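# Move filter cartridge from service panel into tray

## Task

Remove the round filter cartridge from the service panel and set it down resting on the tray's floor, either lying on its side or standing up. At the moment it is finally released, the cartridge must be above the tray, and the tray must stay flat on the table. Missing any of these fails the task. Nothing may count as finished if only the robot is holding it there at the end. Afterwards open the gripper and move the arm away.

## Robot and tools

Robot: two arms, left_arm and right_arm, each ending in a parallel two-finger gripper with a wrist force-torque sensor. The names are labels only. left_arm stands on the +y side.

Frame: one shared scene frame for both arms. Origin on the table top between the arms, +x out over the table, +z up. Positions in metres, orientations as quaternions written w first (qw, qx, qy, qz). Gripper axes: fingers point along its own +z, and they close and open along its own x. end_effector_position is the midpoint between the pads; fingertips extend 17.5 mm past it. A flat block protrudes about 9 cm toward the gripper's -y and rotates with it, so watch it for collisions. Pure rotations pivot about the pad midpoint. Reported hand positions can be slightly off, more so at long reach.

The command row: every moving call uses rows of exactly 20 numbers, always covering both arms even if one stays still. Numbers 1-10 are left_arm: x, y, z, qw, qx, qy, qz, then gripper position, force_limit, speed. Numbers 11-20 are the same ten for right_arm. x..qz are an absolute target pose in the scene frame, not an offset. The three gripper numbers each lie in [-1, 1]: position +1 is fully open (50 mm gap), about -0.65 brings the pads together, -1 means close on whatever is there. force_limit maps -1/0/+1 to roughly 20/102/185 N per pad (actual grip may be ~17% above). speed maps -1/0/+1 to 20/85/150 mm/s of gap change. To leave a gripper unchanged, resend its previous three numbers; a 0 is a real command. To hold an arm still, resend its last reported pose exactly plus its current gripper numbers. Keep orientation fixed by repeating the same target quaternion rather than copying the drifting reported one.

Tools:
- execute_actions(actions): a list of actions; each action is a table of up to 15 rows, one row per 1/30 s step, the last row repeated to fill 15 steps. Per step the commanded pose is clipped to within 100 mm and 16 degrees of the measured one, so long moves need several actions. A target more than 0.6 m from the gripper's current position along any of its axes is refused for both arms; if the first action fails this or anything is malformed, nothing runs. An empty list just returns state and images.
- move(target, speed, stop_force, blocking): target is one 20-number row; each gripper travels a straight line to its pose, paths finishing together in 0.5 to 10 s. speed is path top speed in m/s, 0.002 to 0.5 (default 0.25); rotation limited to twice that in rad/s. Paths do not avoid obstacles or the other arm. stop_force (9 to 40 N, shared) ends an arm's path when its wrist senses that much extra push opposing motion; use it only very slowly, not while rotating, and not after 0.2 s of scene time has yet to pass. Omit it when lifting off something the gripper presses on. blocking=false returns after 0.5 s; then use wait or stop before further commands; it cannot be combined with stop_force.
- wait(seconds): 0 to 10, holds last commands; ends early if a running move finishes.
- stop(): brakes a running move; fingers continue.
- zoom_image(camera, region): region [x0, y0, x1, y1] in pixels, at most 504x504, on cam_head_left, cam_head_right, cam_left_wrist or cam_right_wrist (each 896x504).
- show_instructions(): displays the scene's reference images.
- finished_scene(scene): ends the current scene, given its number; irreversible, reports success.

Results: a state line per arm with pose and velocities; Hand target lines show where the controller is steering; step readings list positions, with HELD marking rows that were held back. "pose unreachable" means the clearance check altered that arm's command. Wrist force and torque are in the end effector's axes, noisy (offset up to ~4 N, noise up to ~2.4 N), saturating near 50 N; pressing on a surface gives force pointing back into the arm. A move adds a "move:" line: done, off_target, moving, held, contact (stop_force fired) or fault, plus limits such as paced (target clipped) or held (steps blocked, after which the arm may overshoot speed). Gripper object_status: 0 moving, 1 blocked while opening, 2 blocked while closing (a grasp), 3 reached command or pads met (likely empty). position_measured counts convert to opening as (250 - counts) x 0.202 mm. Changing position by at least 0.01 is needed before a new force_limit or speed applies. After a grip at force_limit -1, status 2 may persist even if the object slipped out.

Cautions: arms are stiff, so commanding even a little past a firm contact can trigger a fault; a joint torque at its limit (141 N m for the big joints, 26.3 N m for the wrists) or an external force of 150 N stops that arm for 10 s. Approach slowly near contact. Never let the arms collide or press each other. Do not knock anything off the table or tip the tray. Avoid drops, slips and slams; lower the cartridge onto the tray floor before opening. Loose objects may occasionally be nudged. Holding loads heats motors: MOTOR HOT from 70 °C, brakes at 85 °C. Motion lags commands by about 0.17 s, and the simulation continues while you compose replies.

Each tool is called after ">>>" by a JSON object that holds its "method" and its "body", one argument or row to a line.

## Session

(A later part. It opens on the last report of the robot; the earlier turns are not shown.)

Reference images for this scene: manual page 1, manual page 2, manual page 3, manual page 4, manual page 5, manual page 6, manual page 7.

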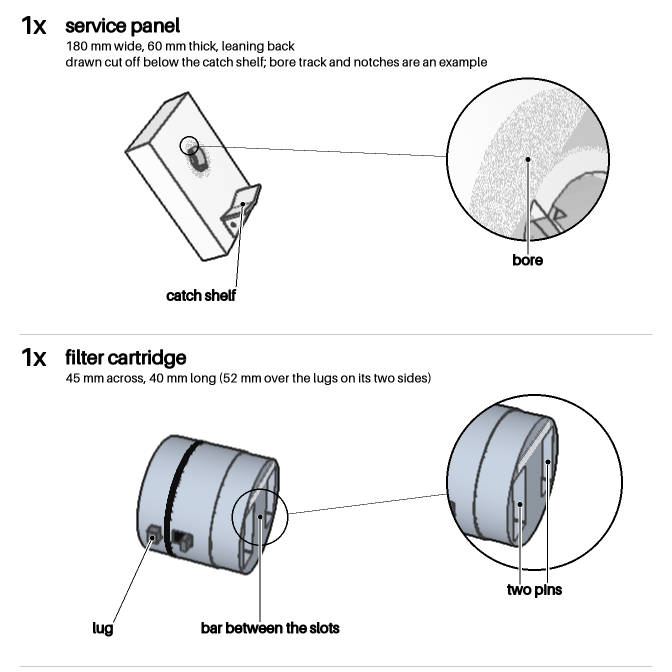

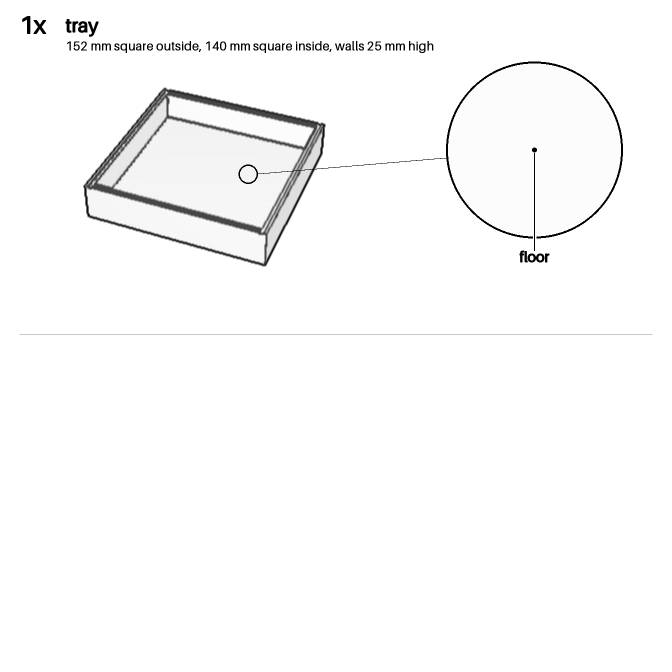

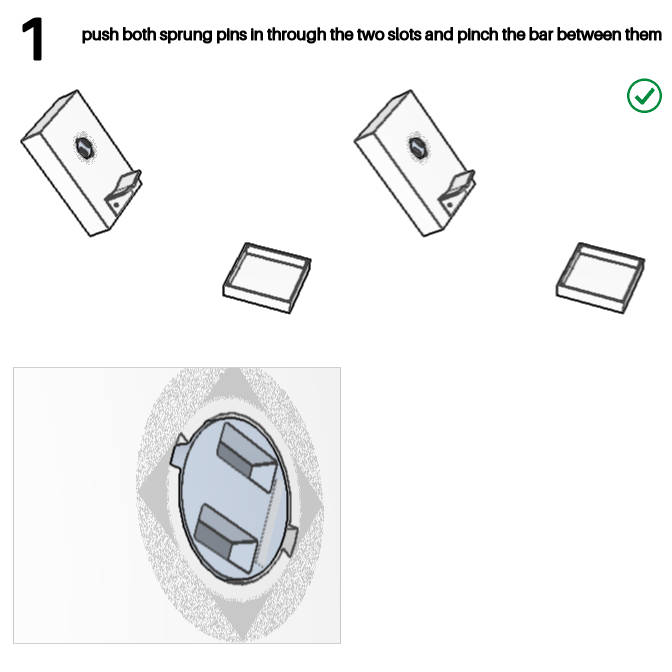

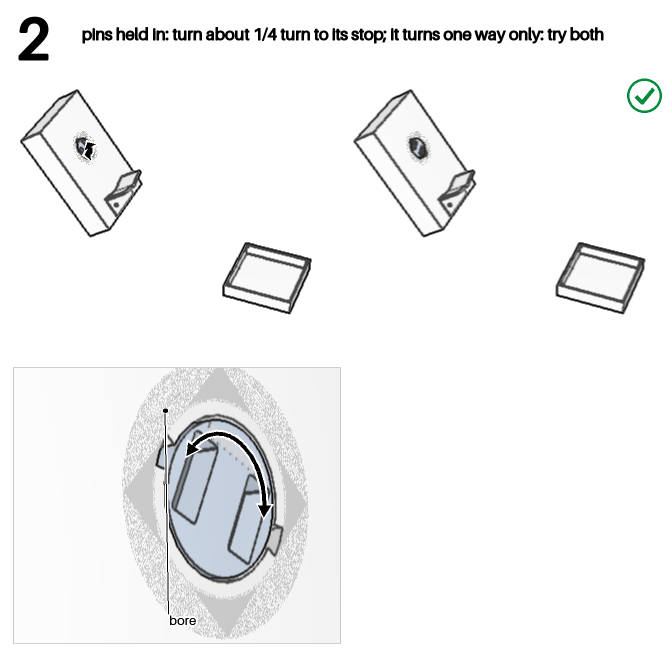

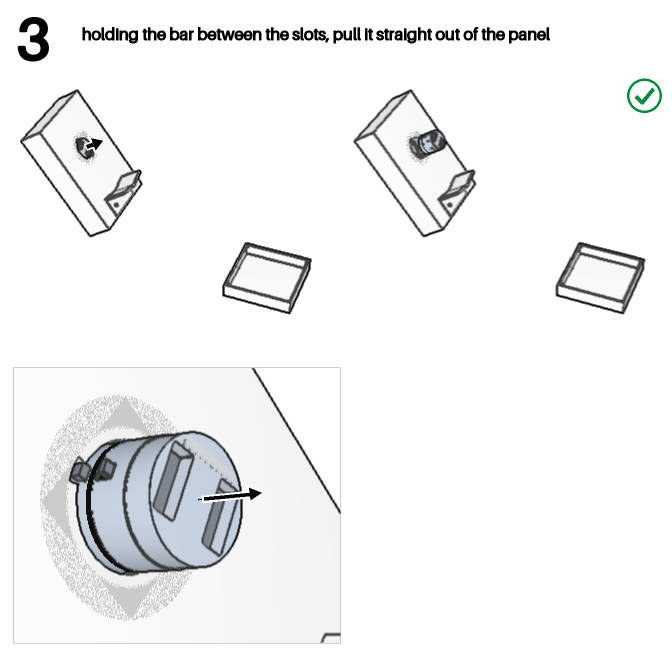

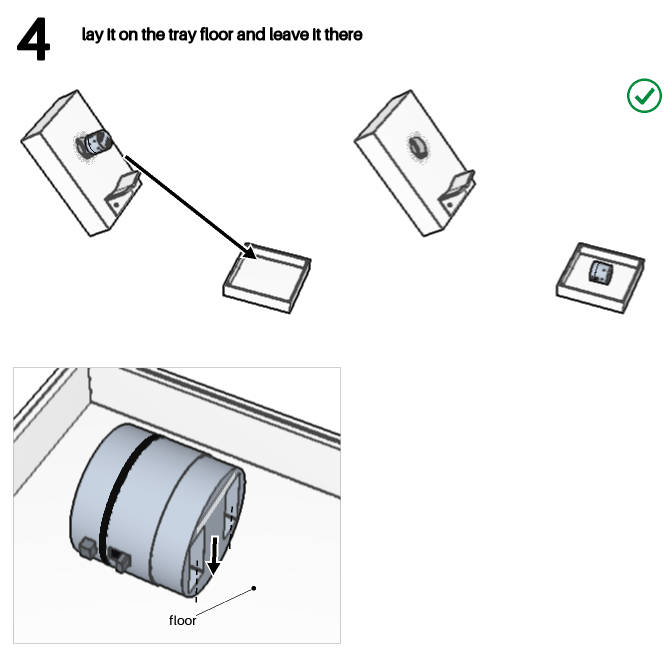

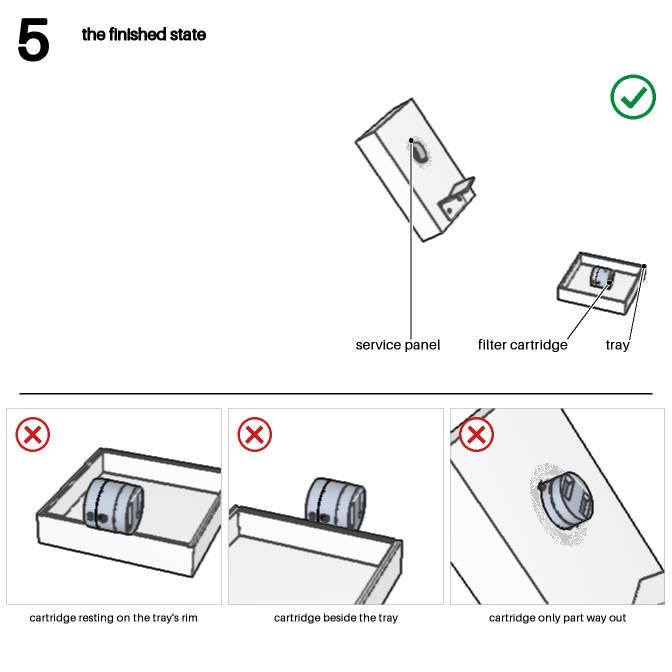

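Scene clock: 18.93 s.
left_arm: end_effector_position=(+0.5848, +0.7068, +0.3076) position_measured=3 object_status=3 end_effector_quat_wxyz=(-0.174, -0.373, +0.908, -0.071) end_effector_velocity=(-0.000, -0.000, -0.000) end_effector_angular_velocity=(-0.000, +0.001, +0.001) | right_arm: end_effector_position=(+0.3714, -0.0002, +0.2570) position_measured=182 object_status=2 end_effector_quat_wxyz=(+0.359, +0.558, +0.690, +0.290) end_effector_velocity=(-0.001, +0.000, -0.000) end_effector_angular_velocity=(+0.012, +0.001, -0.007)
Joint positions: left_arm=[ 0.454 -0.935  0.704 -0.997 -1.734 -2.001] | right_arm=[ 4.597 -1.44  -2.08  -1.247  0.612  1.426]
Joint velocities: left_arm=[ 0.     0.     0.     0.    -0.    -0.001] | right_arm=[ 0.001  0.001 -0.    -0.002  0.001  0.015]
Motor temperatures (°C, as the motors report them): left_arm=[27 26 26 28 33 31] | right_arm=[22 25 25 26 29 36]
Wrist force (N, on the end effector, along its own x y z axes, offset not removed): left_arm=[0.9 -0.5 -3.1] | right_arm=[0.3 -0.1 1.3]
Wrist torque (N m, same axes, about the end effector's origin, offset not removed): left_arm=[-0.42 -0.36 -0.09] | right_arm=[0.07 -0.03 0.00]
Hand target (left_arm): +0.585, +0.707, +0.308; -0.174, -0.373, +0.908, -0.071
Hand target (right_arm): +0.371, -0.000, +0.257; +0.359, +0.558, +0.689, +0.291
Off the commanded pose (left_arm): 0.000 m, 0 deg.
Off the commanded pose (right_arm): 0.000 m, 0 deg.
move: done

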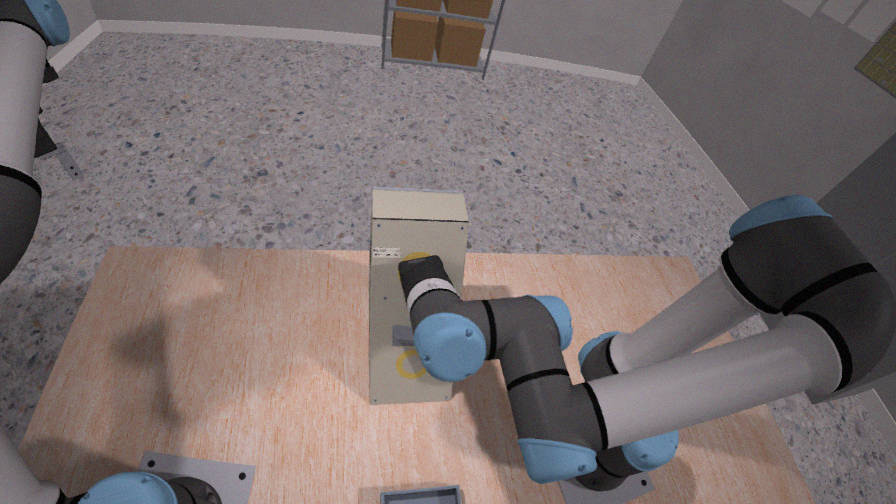

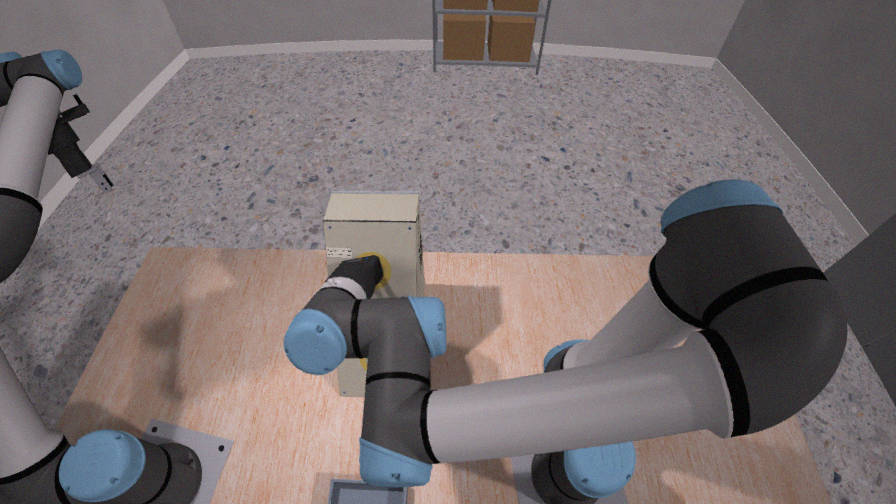

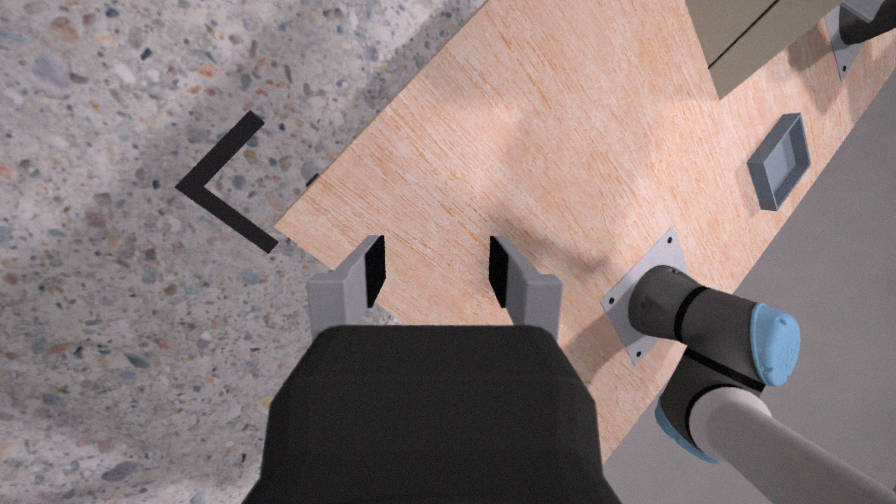

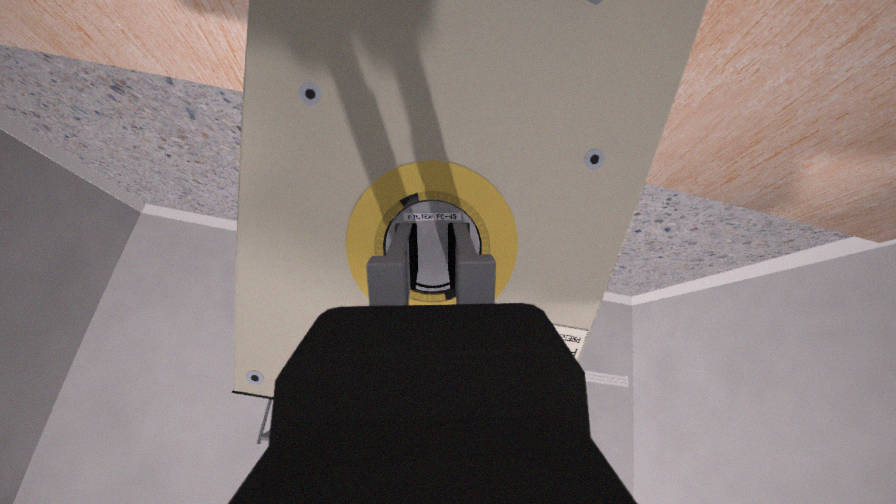

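>>> {"method": "move", "body": {
  "target": [0.5848,0.7068,0.3076,-0.174,-0.373,0.908,-0.071,1,0,0,0.3714,-0.0002,0.257,0.2649,0.7265,0.5088,0.3782,-1,-0.5,-0.5],
  "speed": 0.12
}}

Scene clock: 21.90 s.
left_arm: end_effector_position=(+0.5848, +0.7068, +0.3076) position_measured=3 object_status=3 end_effector_quat_wxyz=(-0.174, -0.373, +0.908, -0.071) end_effector_velocity=(-0.000, +0.001, -0.001) end_effector_angular_velocity=(-0.000, +0.002, +0.002) | right_arm: end_effector_position=(+0.3714, -0.0002, +0.2570) position_measured=182 object_status=2 end_effector_quat_wxyz=(+0.265, +0.726, +0.510, +0.378) end_effector_velocity=(-0.000, +0.000, +0.000) end_effector_angular_velocity=(+0.011, -0.001, -0.009)
Joint positions: left_arm=[ 0.454 -0.935  0.704 -0.997 -1.734 -2.001] | right_arm=[ 4.6   -1.405 -2.11  -1.255  0.612  1.989]
Joint velocities: left_arm=[ 0.002  0.002 -0.    -0.     0.    -0.001] | right_arm=[ 0.001 -0.     0.    -0.004 -0.001  0.018]
Motor temperatures (°C, as the motors report them): left_arm=[27 26 26 28 33 31] | right_arm=[22 25 25 26 29 36]
Wrist force (N, on the end effector, along its own x y z axes, offset not removed): left_arm=[3.1 -1.1 1.4] | right_arm=[9.6 1.8 -1.5]
Wrist torque (N m, same axes, about the end effector's origin, offset not removed): left_arm=[-0.26 -0.64 0.01] | right_arm=[-0.12 0.32 0.00]
Hand target (left_arm): +0.585, +0.707, +0.308; -0.174, -0.373, +0.908, -0.071
Hand target (right_arm): +0.371, -0.000, +0.257; +0.265, +0.727, +0.509, +0.378
Off the commanded pose (left_arm): 0.000 m, 0 deg.
Off the commanded pose (right_arm): 0.000 m, 0 deg.
move: done

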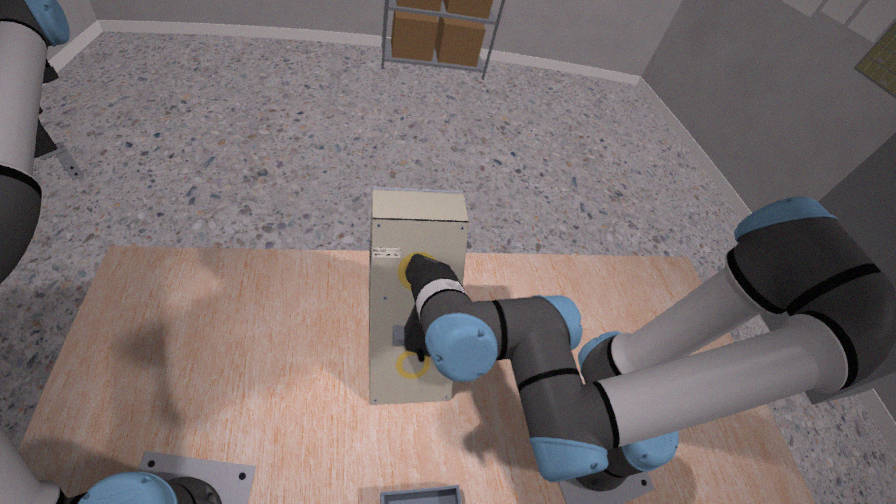

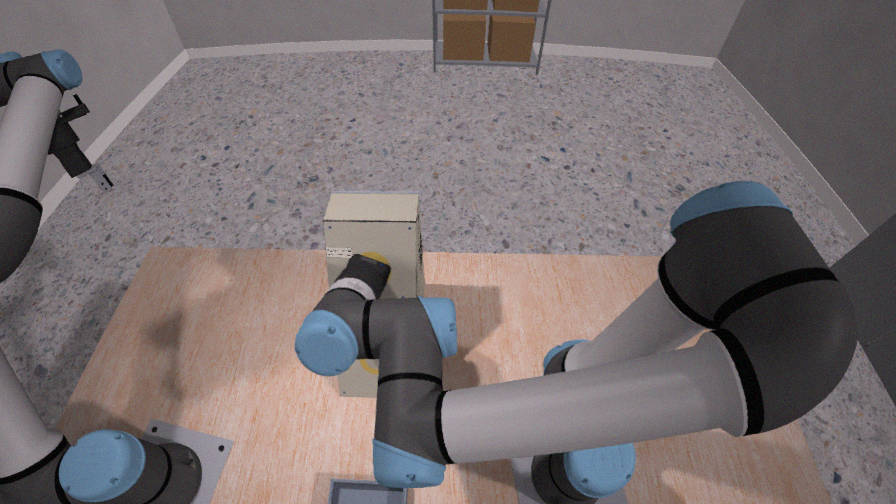

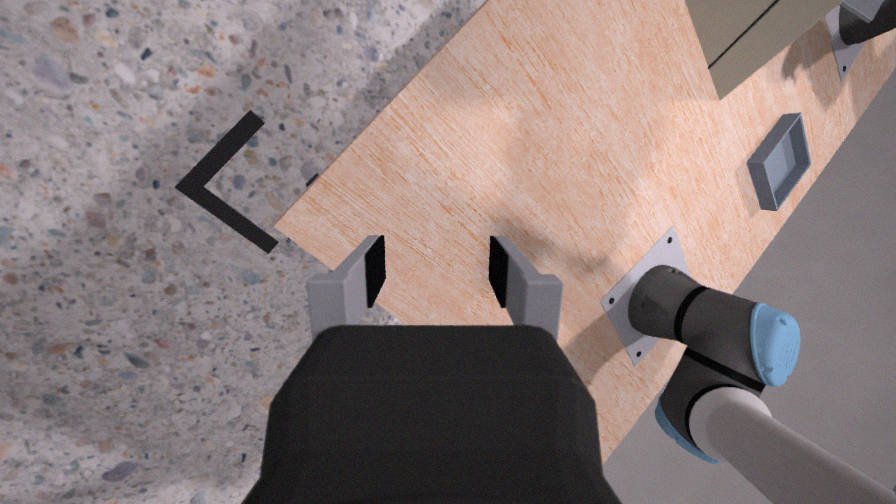

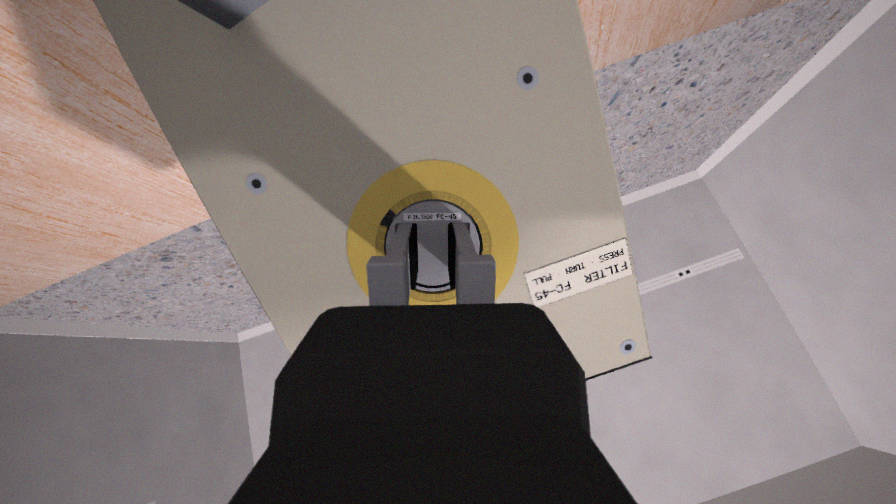

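>>> {"method": "move", "body": {
  "target": [0.5848,0.7068,0.3076,-0.174,-0.373,0.908,-0.071,1,0,0,0.3716,0.0007,0.2572,0.1465,0.8411,0.2814,0.4379,-1,-0.5,-0.5],
  "speed": 0.12
}}

>>> {"method": "zoom_image", "body": {
  "camera": "cam_right_wrist",
  "region": [330, 150, 530, 310]
}}

Scene clock: 25.03 s.
left_arm: end_effector_position=(+0.5848, +0.7068, +0.3076) position_measured=3 object_status=3 end_effector_quat_wxyz=(-0.174, -0.373, +0.908, -0.071) end_effector_velocity=(-0.000, +0.000, +0.000) end_effector_angular_velocity=(+0.000, +0.000, +0.001) | right_arm: end_effector_position=(+0.3716, +0.0007, +0.2572) position_measured=182 object_status=2 end_effector_quat_wxyz=(+0.147, +0.841, +0.282, +0.438) end_effector_velocity=(+0.000, -0.000, +0.000) end_effector_angular_velocity=(+0.013, -0.002, -0.011)
Joint positions: left_arm=[ 0.454 -0.935  0.704 -0.997 -1.734 -2.001] | right_arm=[ 4.613 -1.379 -2.144 -1.266  0.613  2.588]
Joint velocities: left_arm=[ 0.001 -0.001  0.     0.     0.    -0.001] | right_arm=[ 0.001  0.     0.    -0.005 -0.001  0.021]
Motor temperatures (°C, as the motors report them): left_arm=[27 26 26 28 33 31] | right_arm=[22 25 25 26 29 36]
Wrist force (N, on the end effector, along its own x y z axes, offset not removed): left_arm=[-0.5 -1.6 2.7] | right_arm=[3.9 3.0 -2.6]
Wrist torque (N m, same axes, about the end effector's origin, offset not removed): left_arm=[-0.38 0.03 -0.03] | right_arm=[0.09 0.20 0.03]
Hand target (left_arm): +0.585, +0.707, +0.308; -0.174, -0.373, +0.908, -0.071
Hand target (right_arm): +0.372, +0.001, +0.257; +0.147, +0.841, +0.281, +0.438
Off the commanded pose (left_arm): 0.000 m, 0 deg.
Off the commanded pose (right_arm): 0.000 m, 0 deg.
move: done

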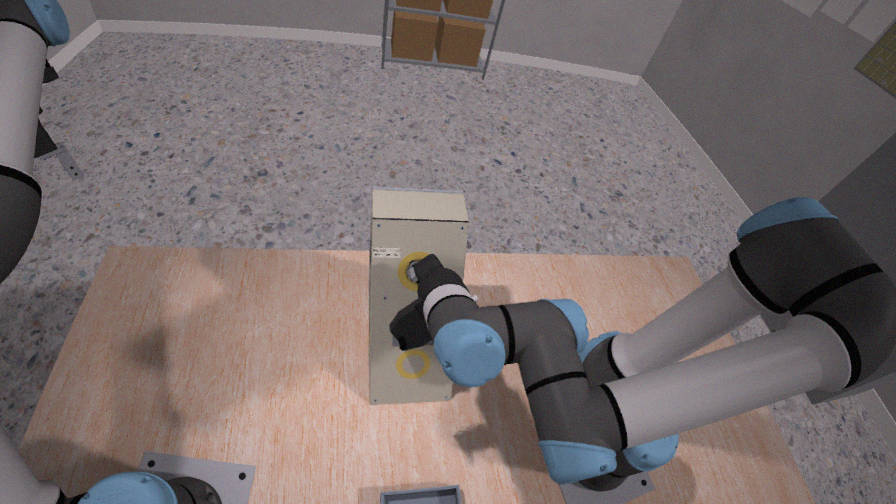

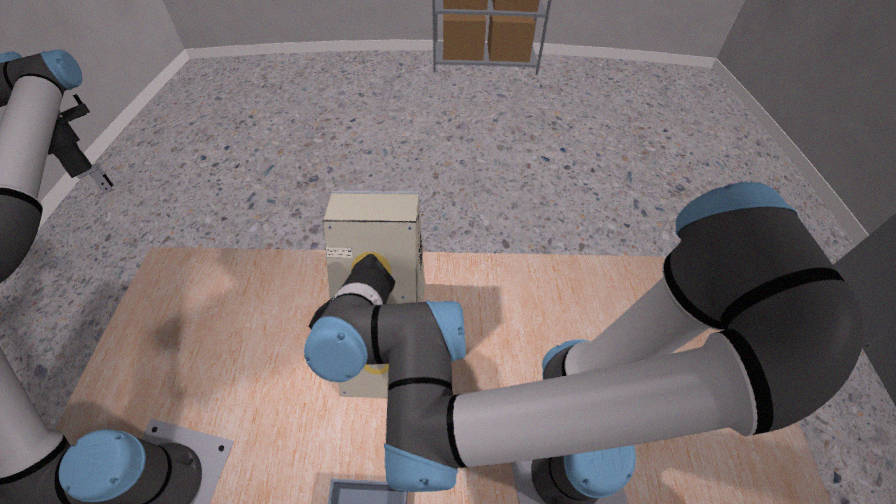

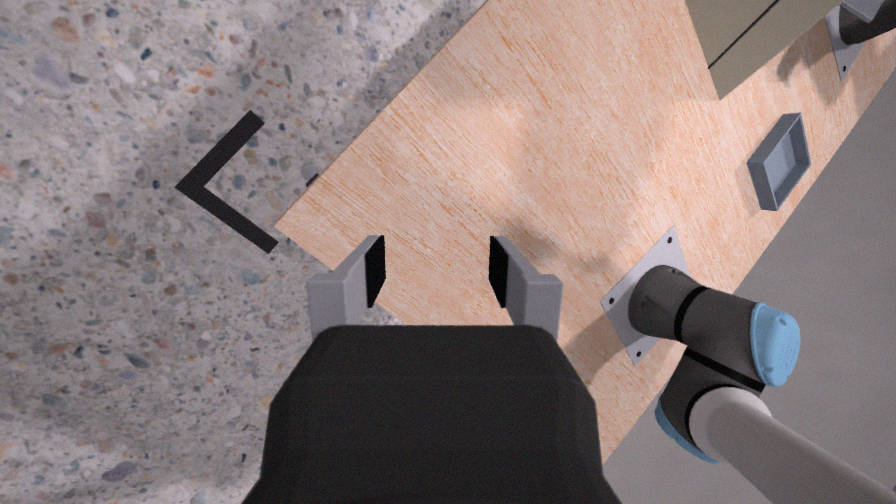

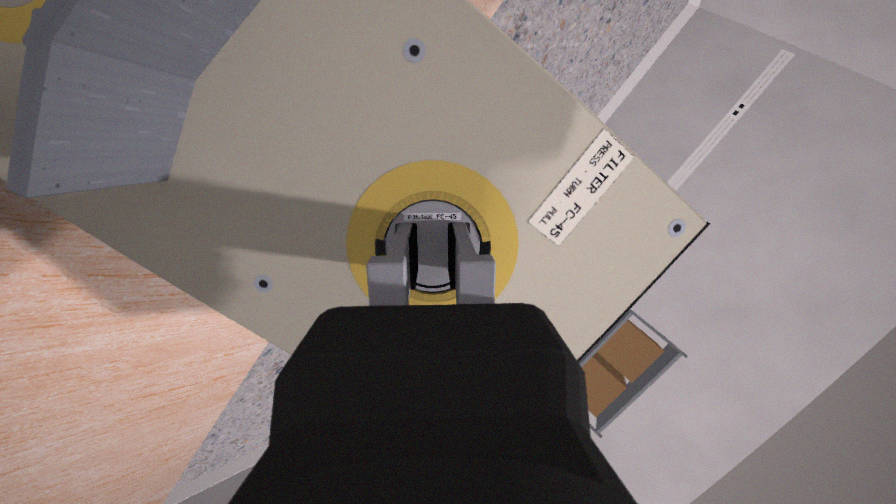

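Region (330, 150, 530, 310) of cam_right_wrist's 896x504 image, scaled by 2.520, with more detail than that image has; it fills the top 403 rows of this view, and the rest is white.

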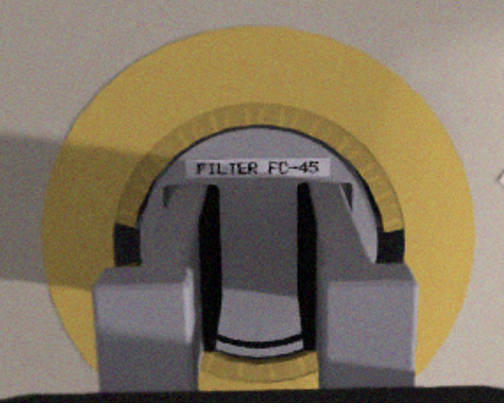

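>>> {"method": "move", "body": {
  "target": [0.5848,0.7068,0.3076,-0.174,-0.373,0.908,-0.071,1,0,0,0.3717,0.0007,0.2574,0.1389,0.8459,0.2667,0.4404,-1,-0.5,-0.5],
  "speed": 0.03
}}

>>> {"method": "move", "body": {
  "target": [0.5848,0.7068,0.3076,-0.174,-0.373,0.908,-0.071,1,0,0,0.3226,0.0007,0.2918,0.1389,0.8459,0.2667,0.4404,-1,-0.5,-0.5],
  "speed": 0.012,
  "stop_force": 20
}}

Scene clock: 26.10 s.
left_arm: end_effector_position=(+0.5848, +0.7068, +0.3076) position_measured=3 object_status=3 end_effector_quat_wxyz=(-0.174, -0.373, +0.908, -0.071) end_effector_velocity=(+0.000, +0.000, -0.000) end_effector_angular_velocity=(-0.000, -0.001, -0.001) | right_arm: end_effector_position=(+0.3717, +0.0007, +0.2574) position_measured=182 object_status=2 end_effector_quat_wxyz=(+0.139, +0.846, +0.268, +0.440) end_effector_velocity=(-0.001, +0.000, +0.000) end_effector_angular_velocity=(+0.013, +0.000, -0.008)
Joint positions: left_arm=[ 0.454 -0.935  0.704 -0.997 -1.734 -2.001] | right_arm=[ 4.614 -1.378 -2.146 -1.267  0.613  2.625]
Joint velocities: left_arm=[ 0.     0.    -0.    -0.    -0.     0.001] | right_arm=[ 0.002  0.001 -0.001 -0.001  0.     0.017]
Motor temperatures (°C, as the motors report them): left_arm=[27 26 26 28 33 31] | right_arm=[22 25 25 26 29 36]
Wrist force (N, on the end effector, along its own x y z axes, offset not removed): left_arm=[1.4 -2.1 1.5] | right_arm=[1.5 -0.1 0.2]
Wrist torque (N m, same axes, about the end effector's origin, offset not removed): left_arm=[-0.46 -0.34 0.18] | right_arm=[-0.12 -0.15 0.02]
Hand target (left_arm): +0.585, +0.707, +0.308; -0.174, -0.373, +0.908, -0.071
Hand target (right_arm): +0.372, +0.001, +0.257; +0.139, +0.846, +0.267, +0.440
Off the commanded pose (left_arm): 0.000 m, 0 deg.
Off the commanded pose (right_arm): 0.000 m, 0 deg.
move: done

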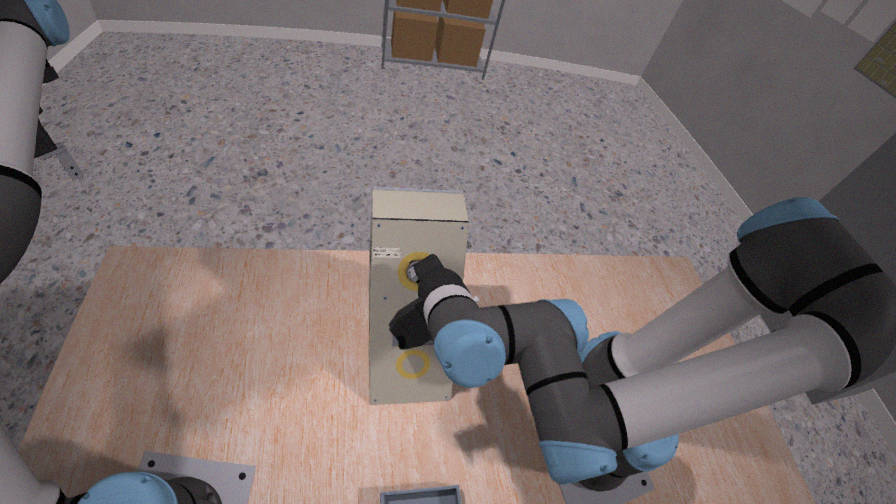

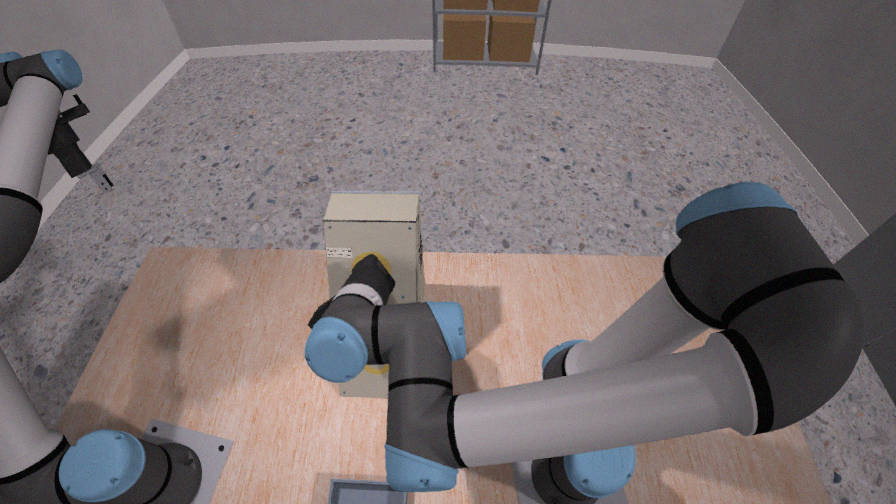

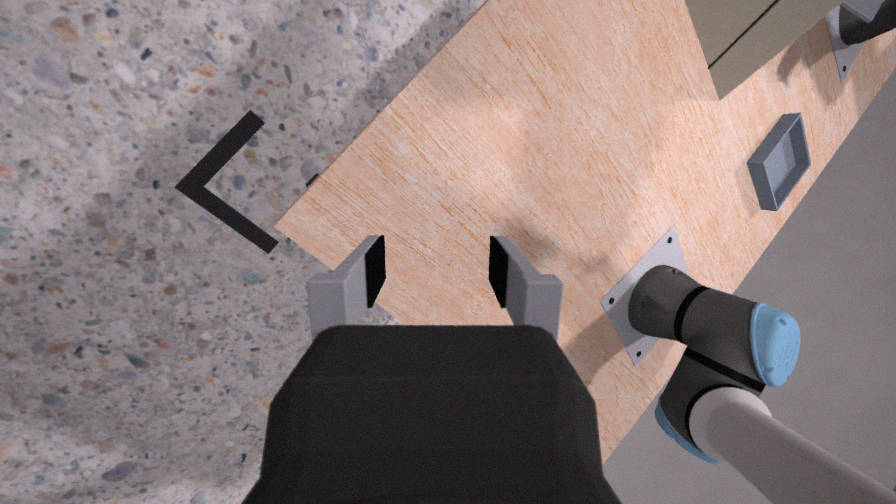

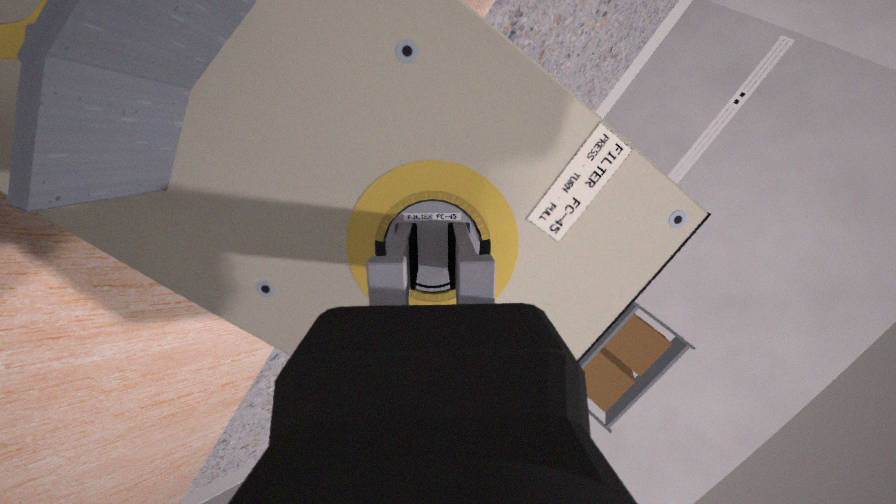

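Scene clock: 31.37 s.
left_arm: end_effector_position=(+0.5848, +0.7068, +0.3076) position_measured=3 object_status=3 end_effector_quat_wxyz=(-0.174, -0.373, +0.908, -0.071) end_effector_velocity=(-0.000, +0.001, +0.000) end_effector_angular_velocity=(+0.000, -0.002, -0.001) | right_arm: end_effector_position=(+0.3229, +0.0007, +0.2916) position_measured=182 object_status=2 end_effector_quat_wxyz=(+0.139, +0.846, +0.267, +0.440) end_effector_velocity=(-0.002, +0.001, +0.001) end_effector_angular_velocity=(-0.001, -0.002, +0.001)
Joint positions: left_arm=[ 0.454 -0.935  0.704 -0.997 -1.734 -2.001] | right_arm=[ 4.743 -1.314 -2.055 -1.599  0.635  2.845]
Joint velocities: left_arm=[ 0.001 -0.    -0.    -0.001  0.     0.002] | right_arm=[ 0.007 -0.     0.005 -0.014  0.     0.011]
Motor temperatures (°C, as the motors report them): left_arm=[27 26 26 28 33 31] | right_arm=[22 25 25 26 29 36]
Wrist force (N, on the end effector, along its own x y z axes, offset not removed): left_arm=[0.4 0.6 1.7] | right_arm=[-0.9 -2.8 0.7]
Wrist torque (N m, same axes, about the end effector's origin, offset not removed): left_arm=[0.02 -0.21 0.15] | right_arm=[-0.32 -0.07 0.02]
Hand target (left_arm): +0.585, +0.707, +0.308; -0.174, -0.373, +0.908, -0.071
Hand target (right_arm): +0.323, +0.001, +0.292; +0.139, +0.846, +0.267, +0.440
Off the commanded pose (left_arm): 0.000 m, 0 deg.
Off the commanded pose (right_arm): 0.000 m, 0 deg.
move: done

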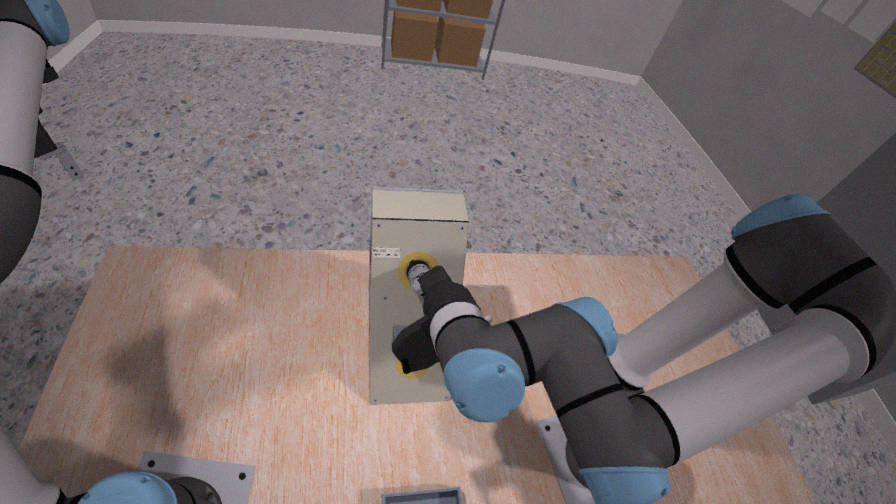

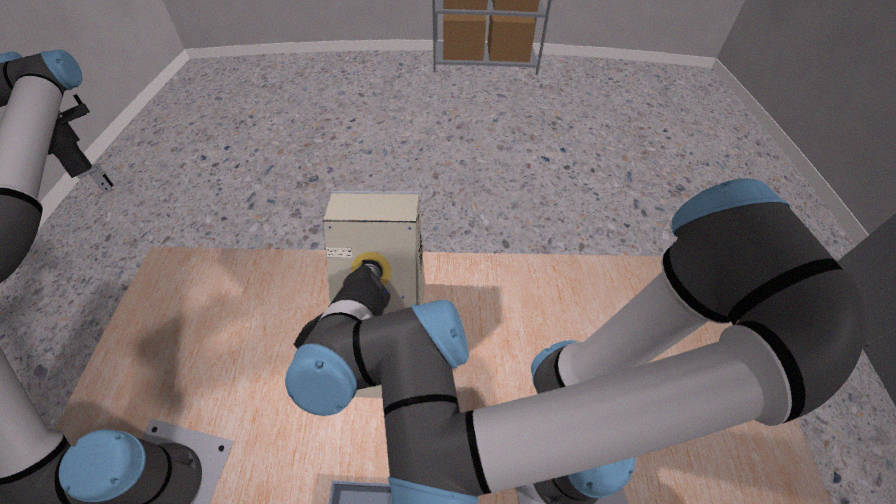

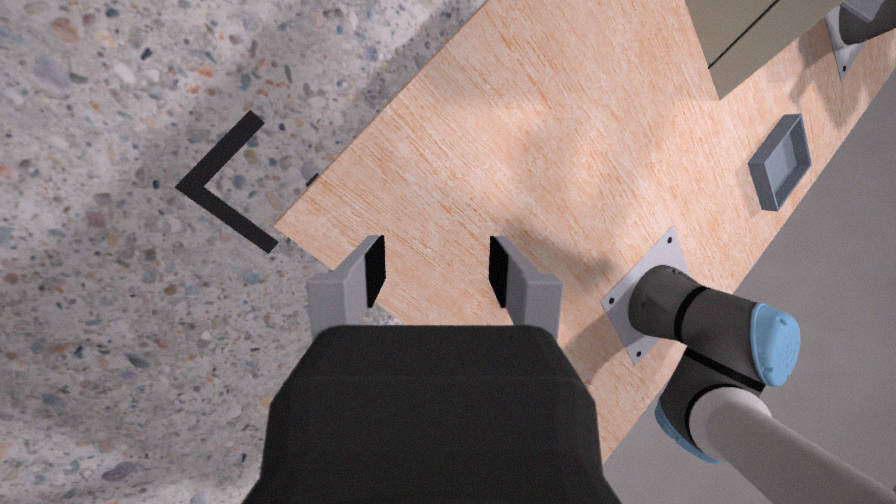

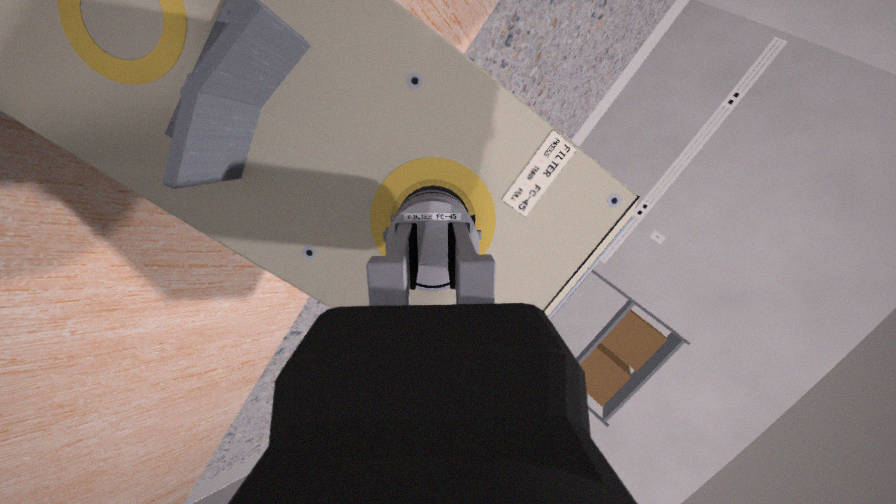

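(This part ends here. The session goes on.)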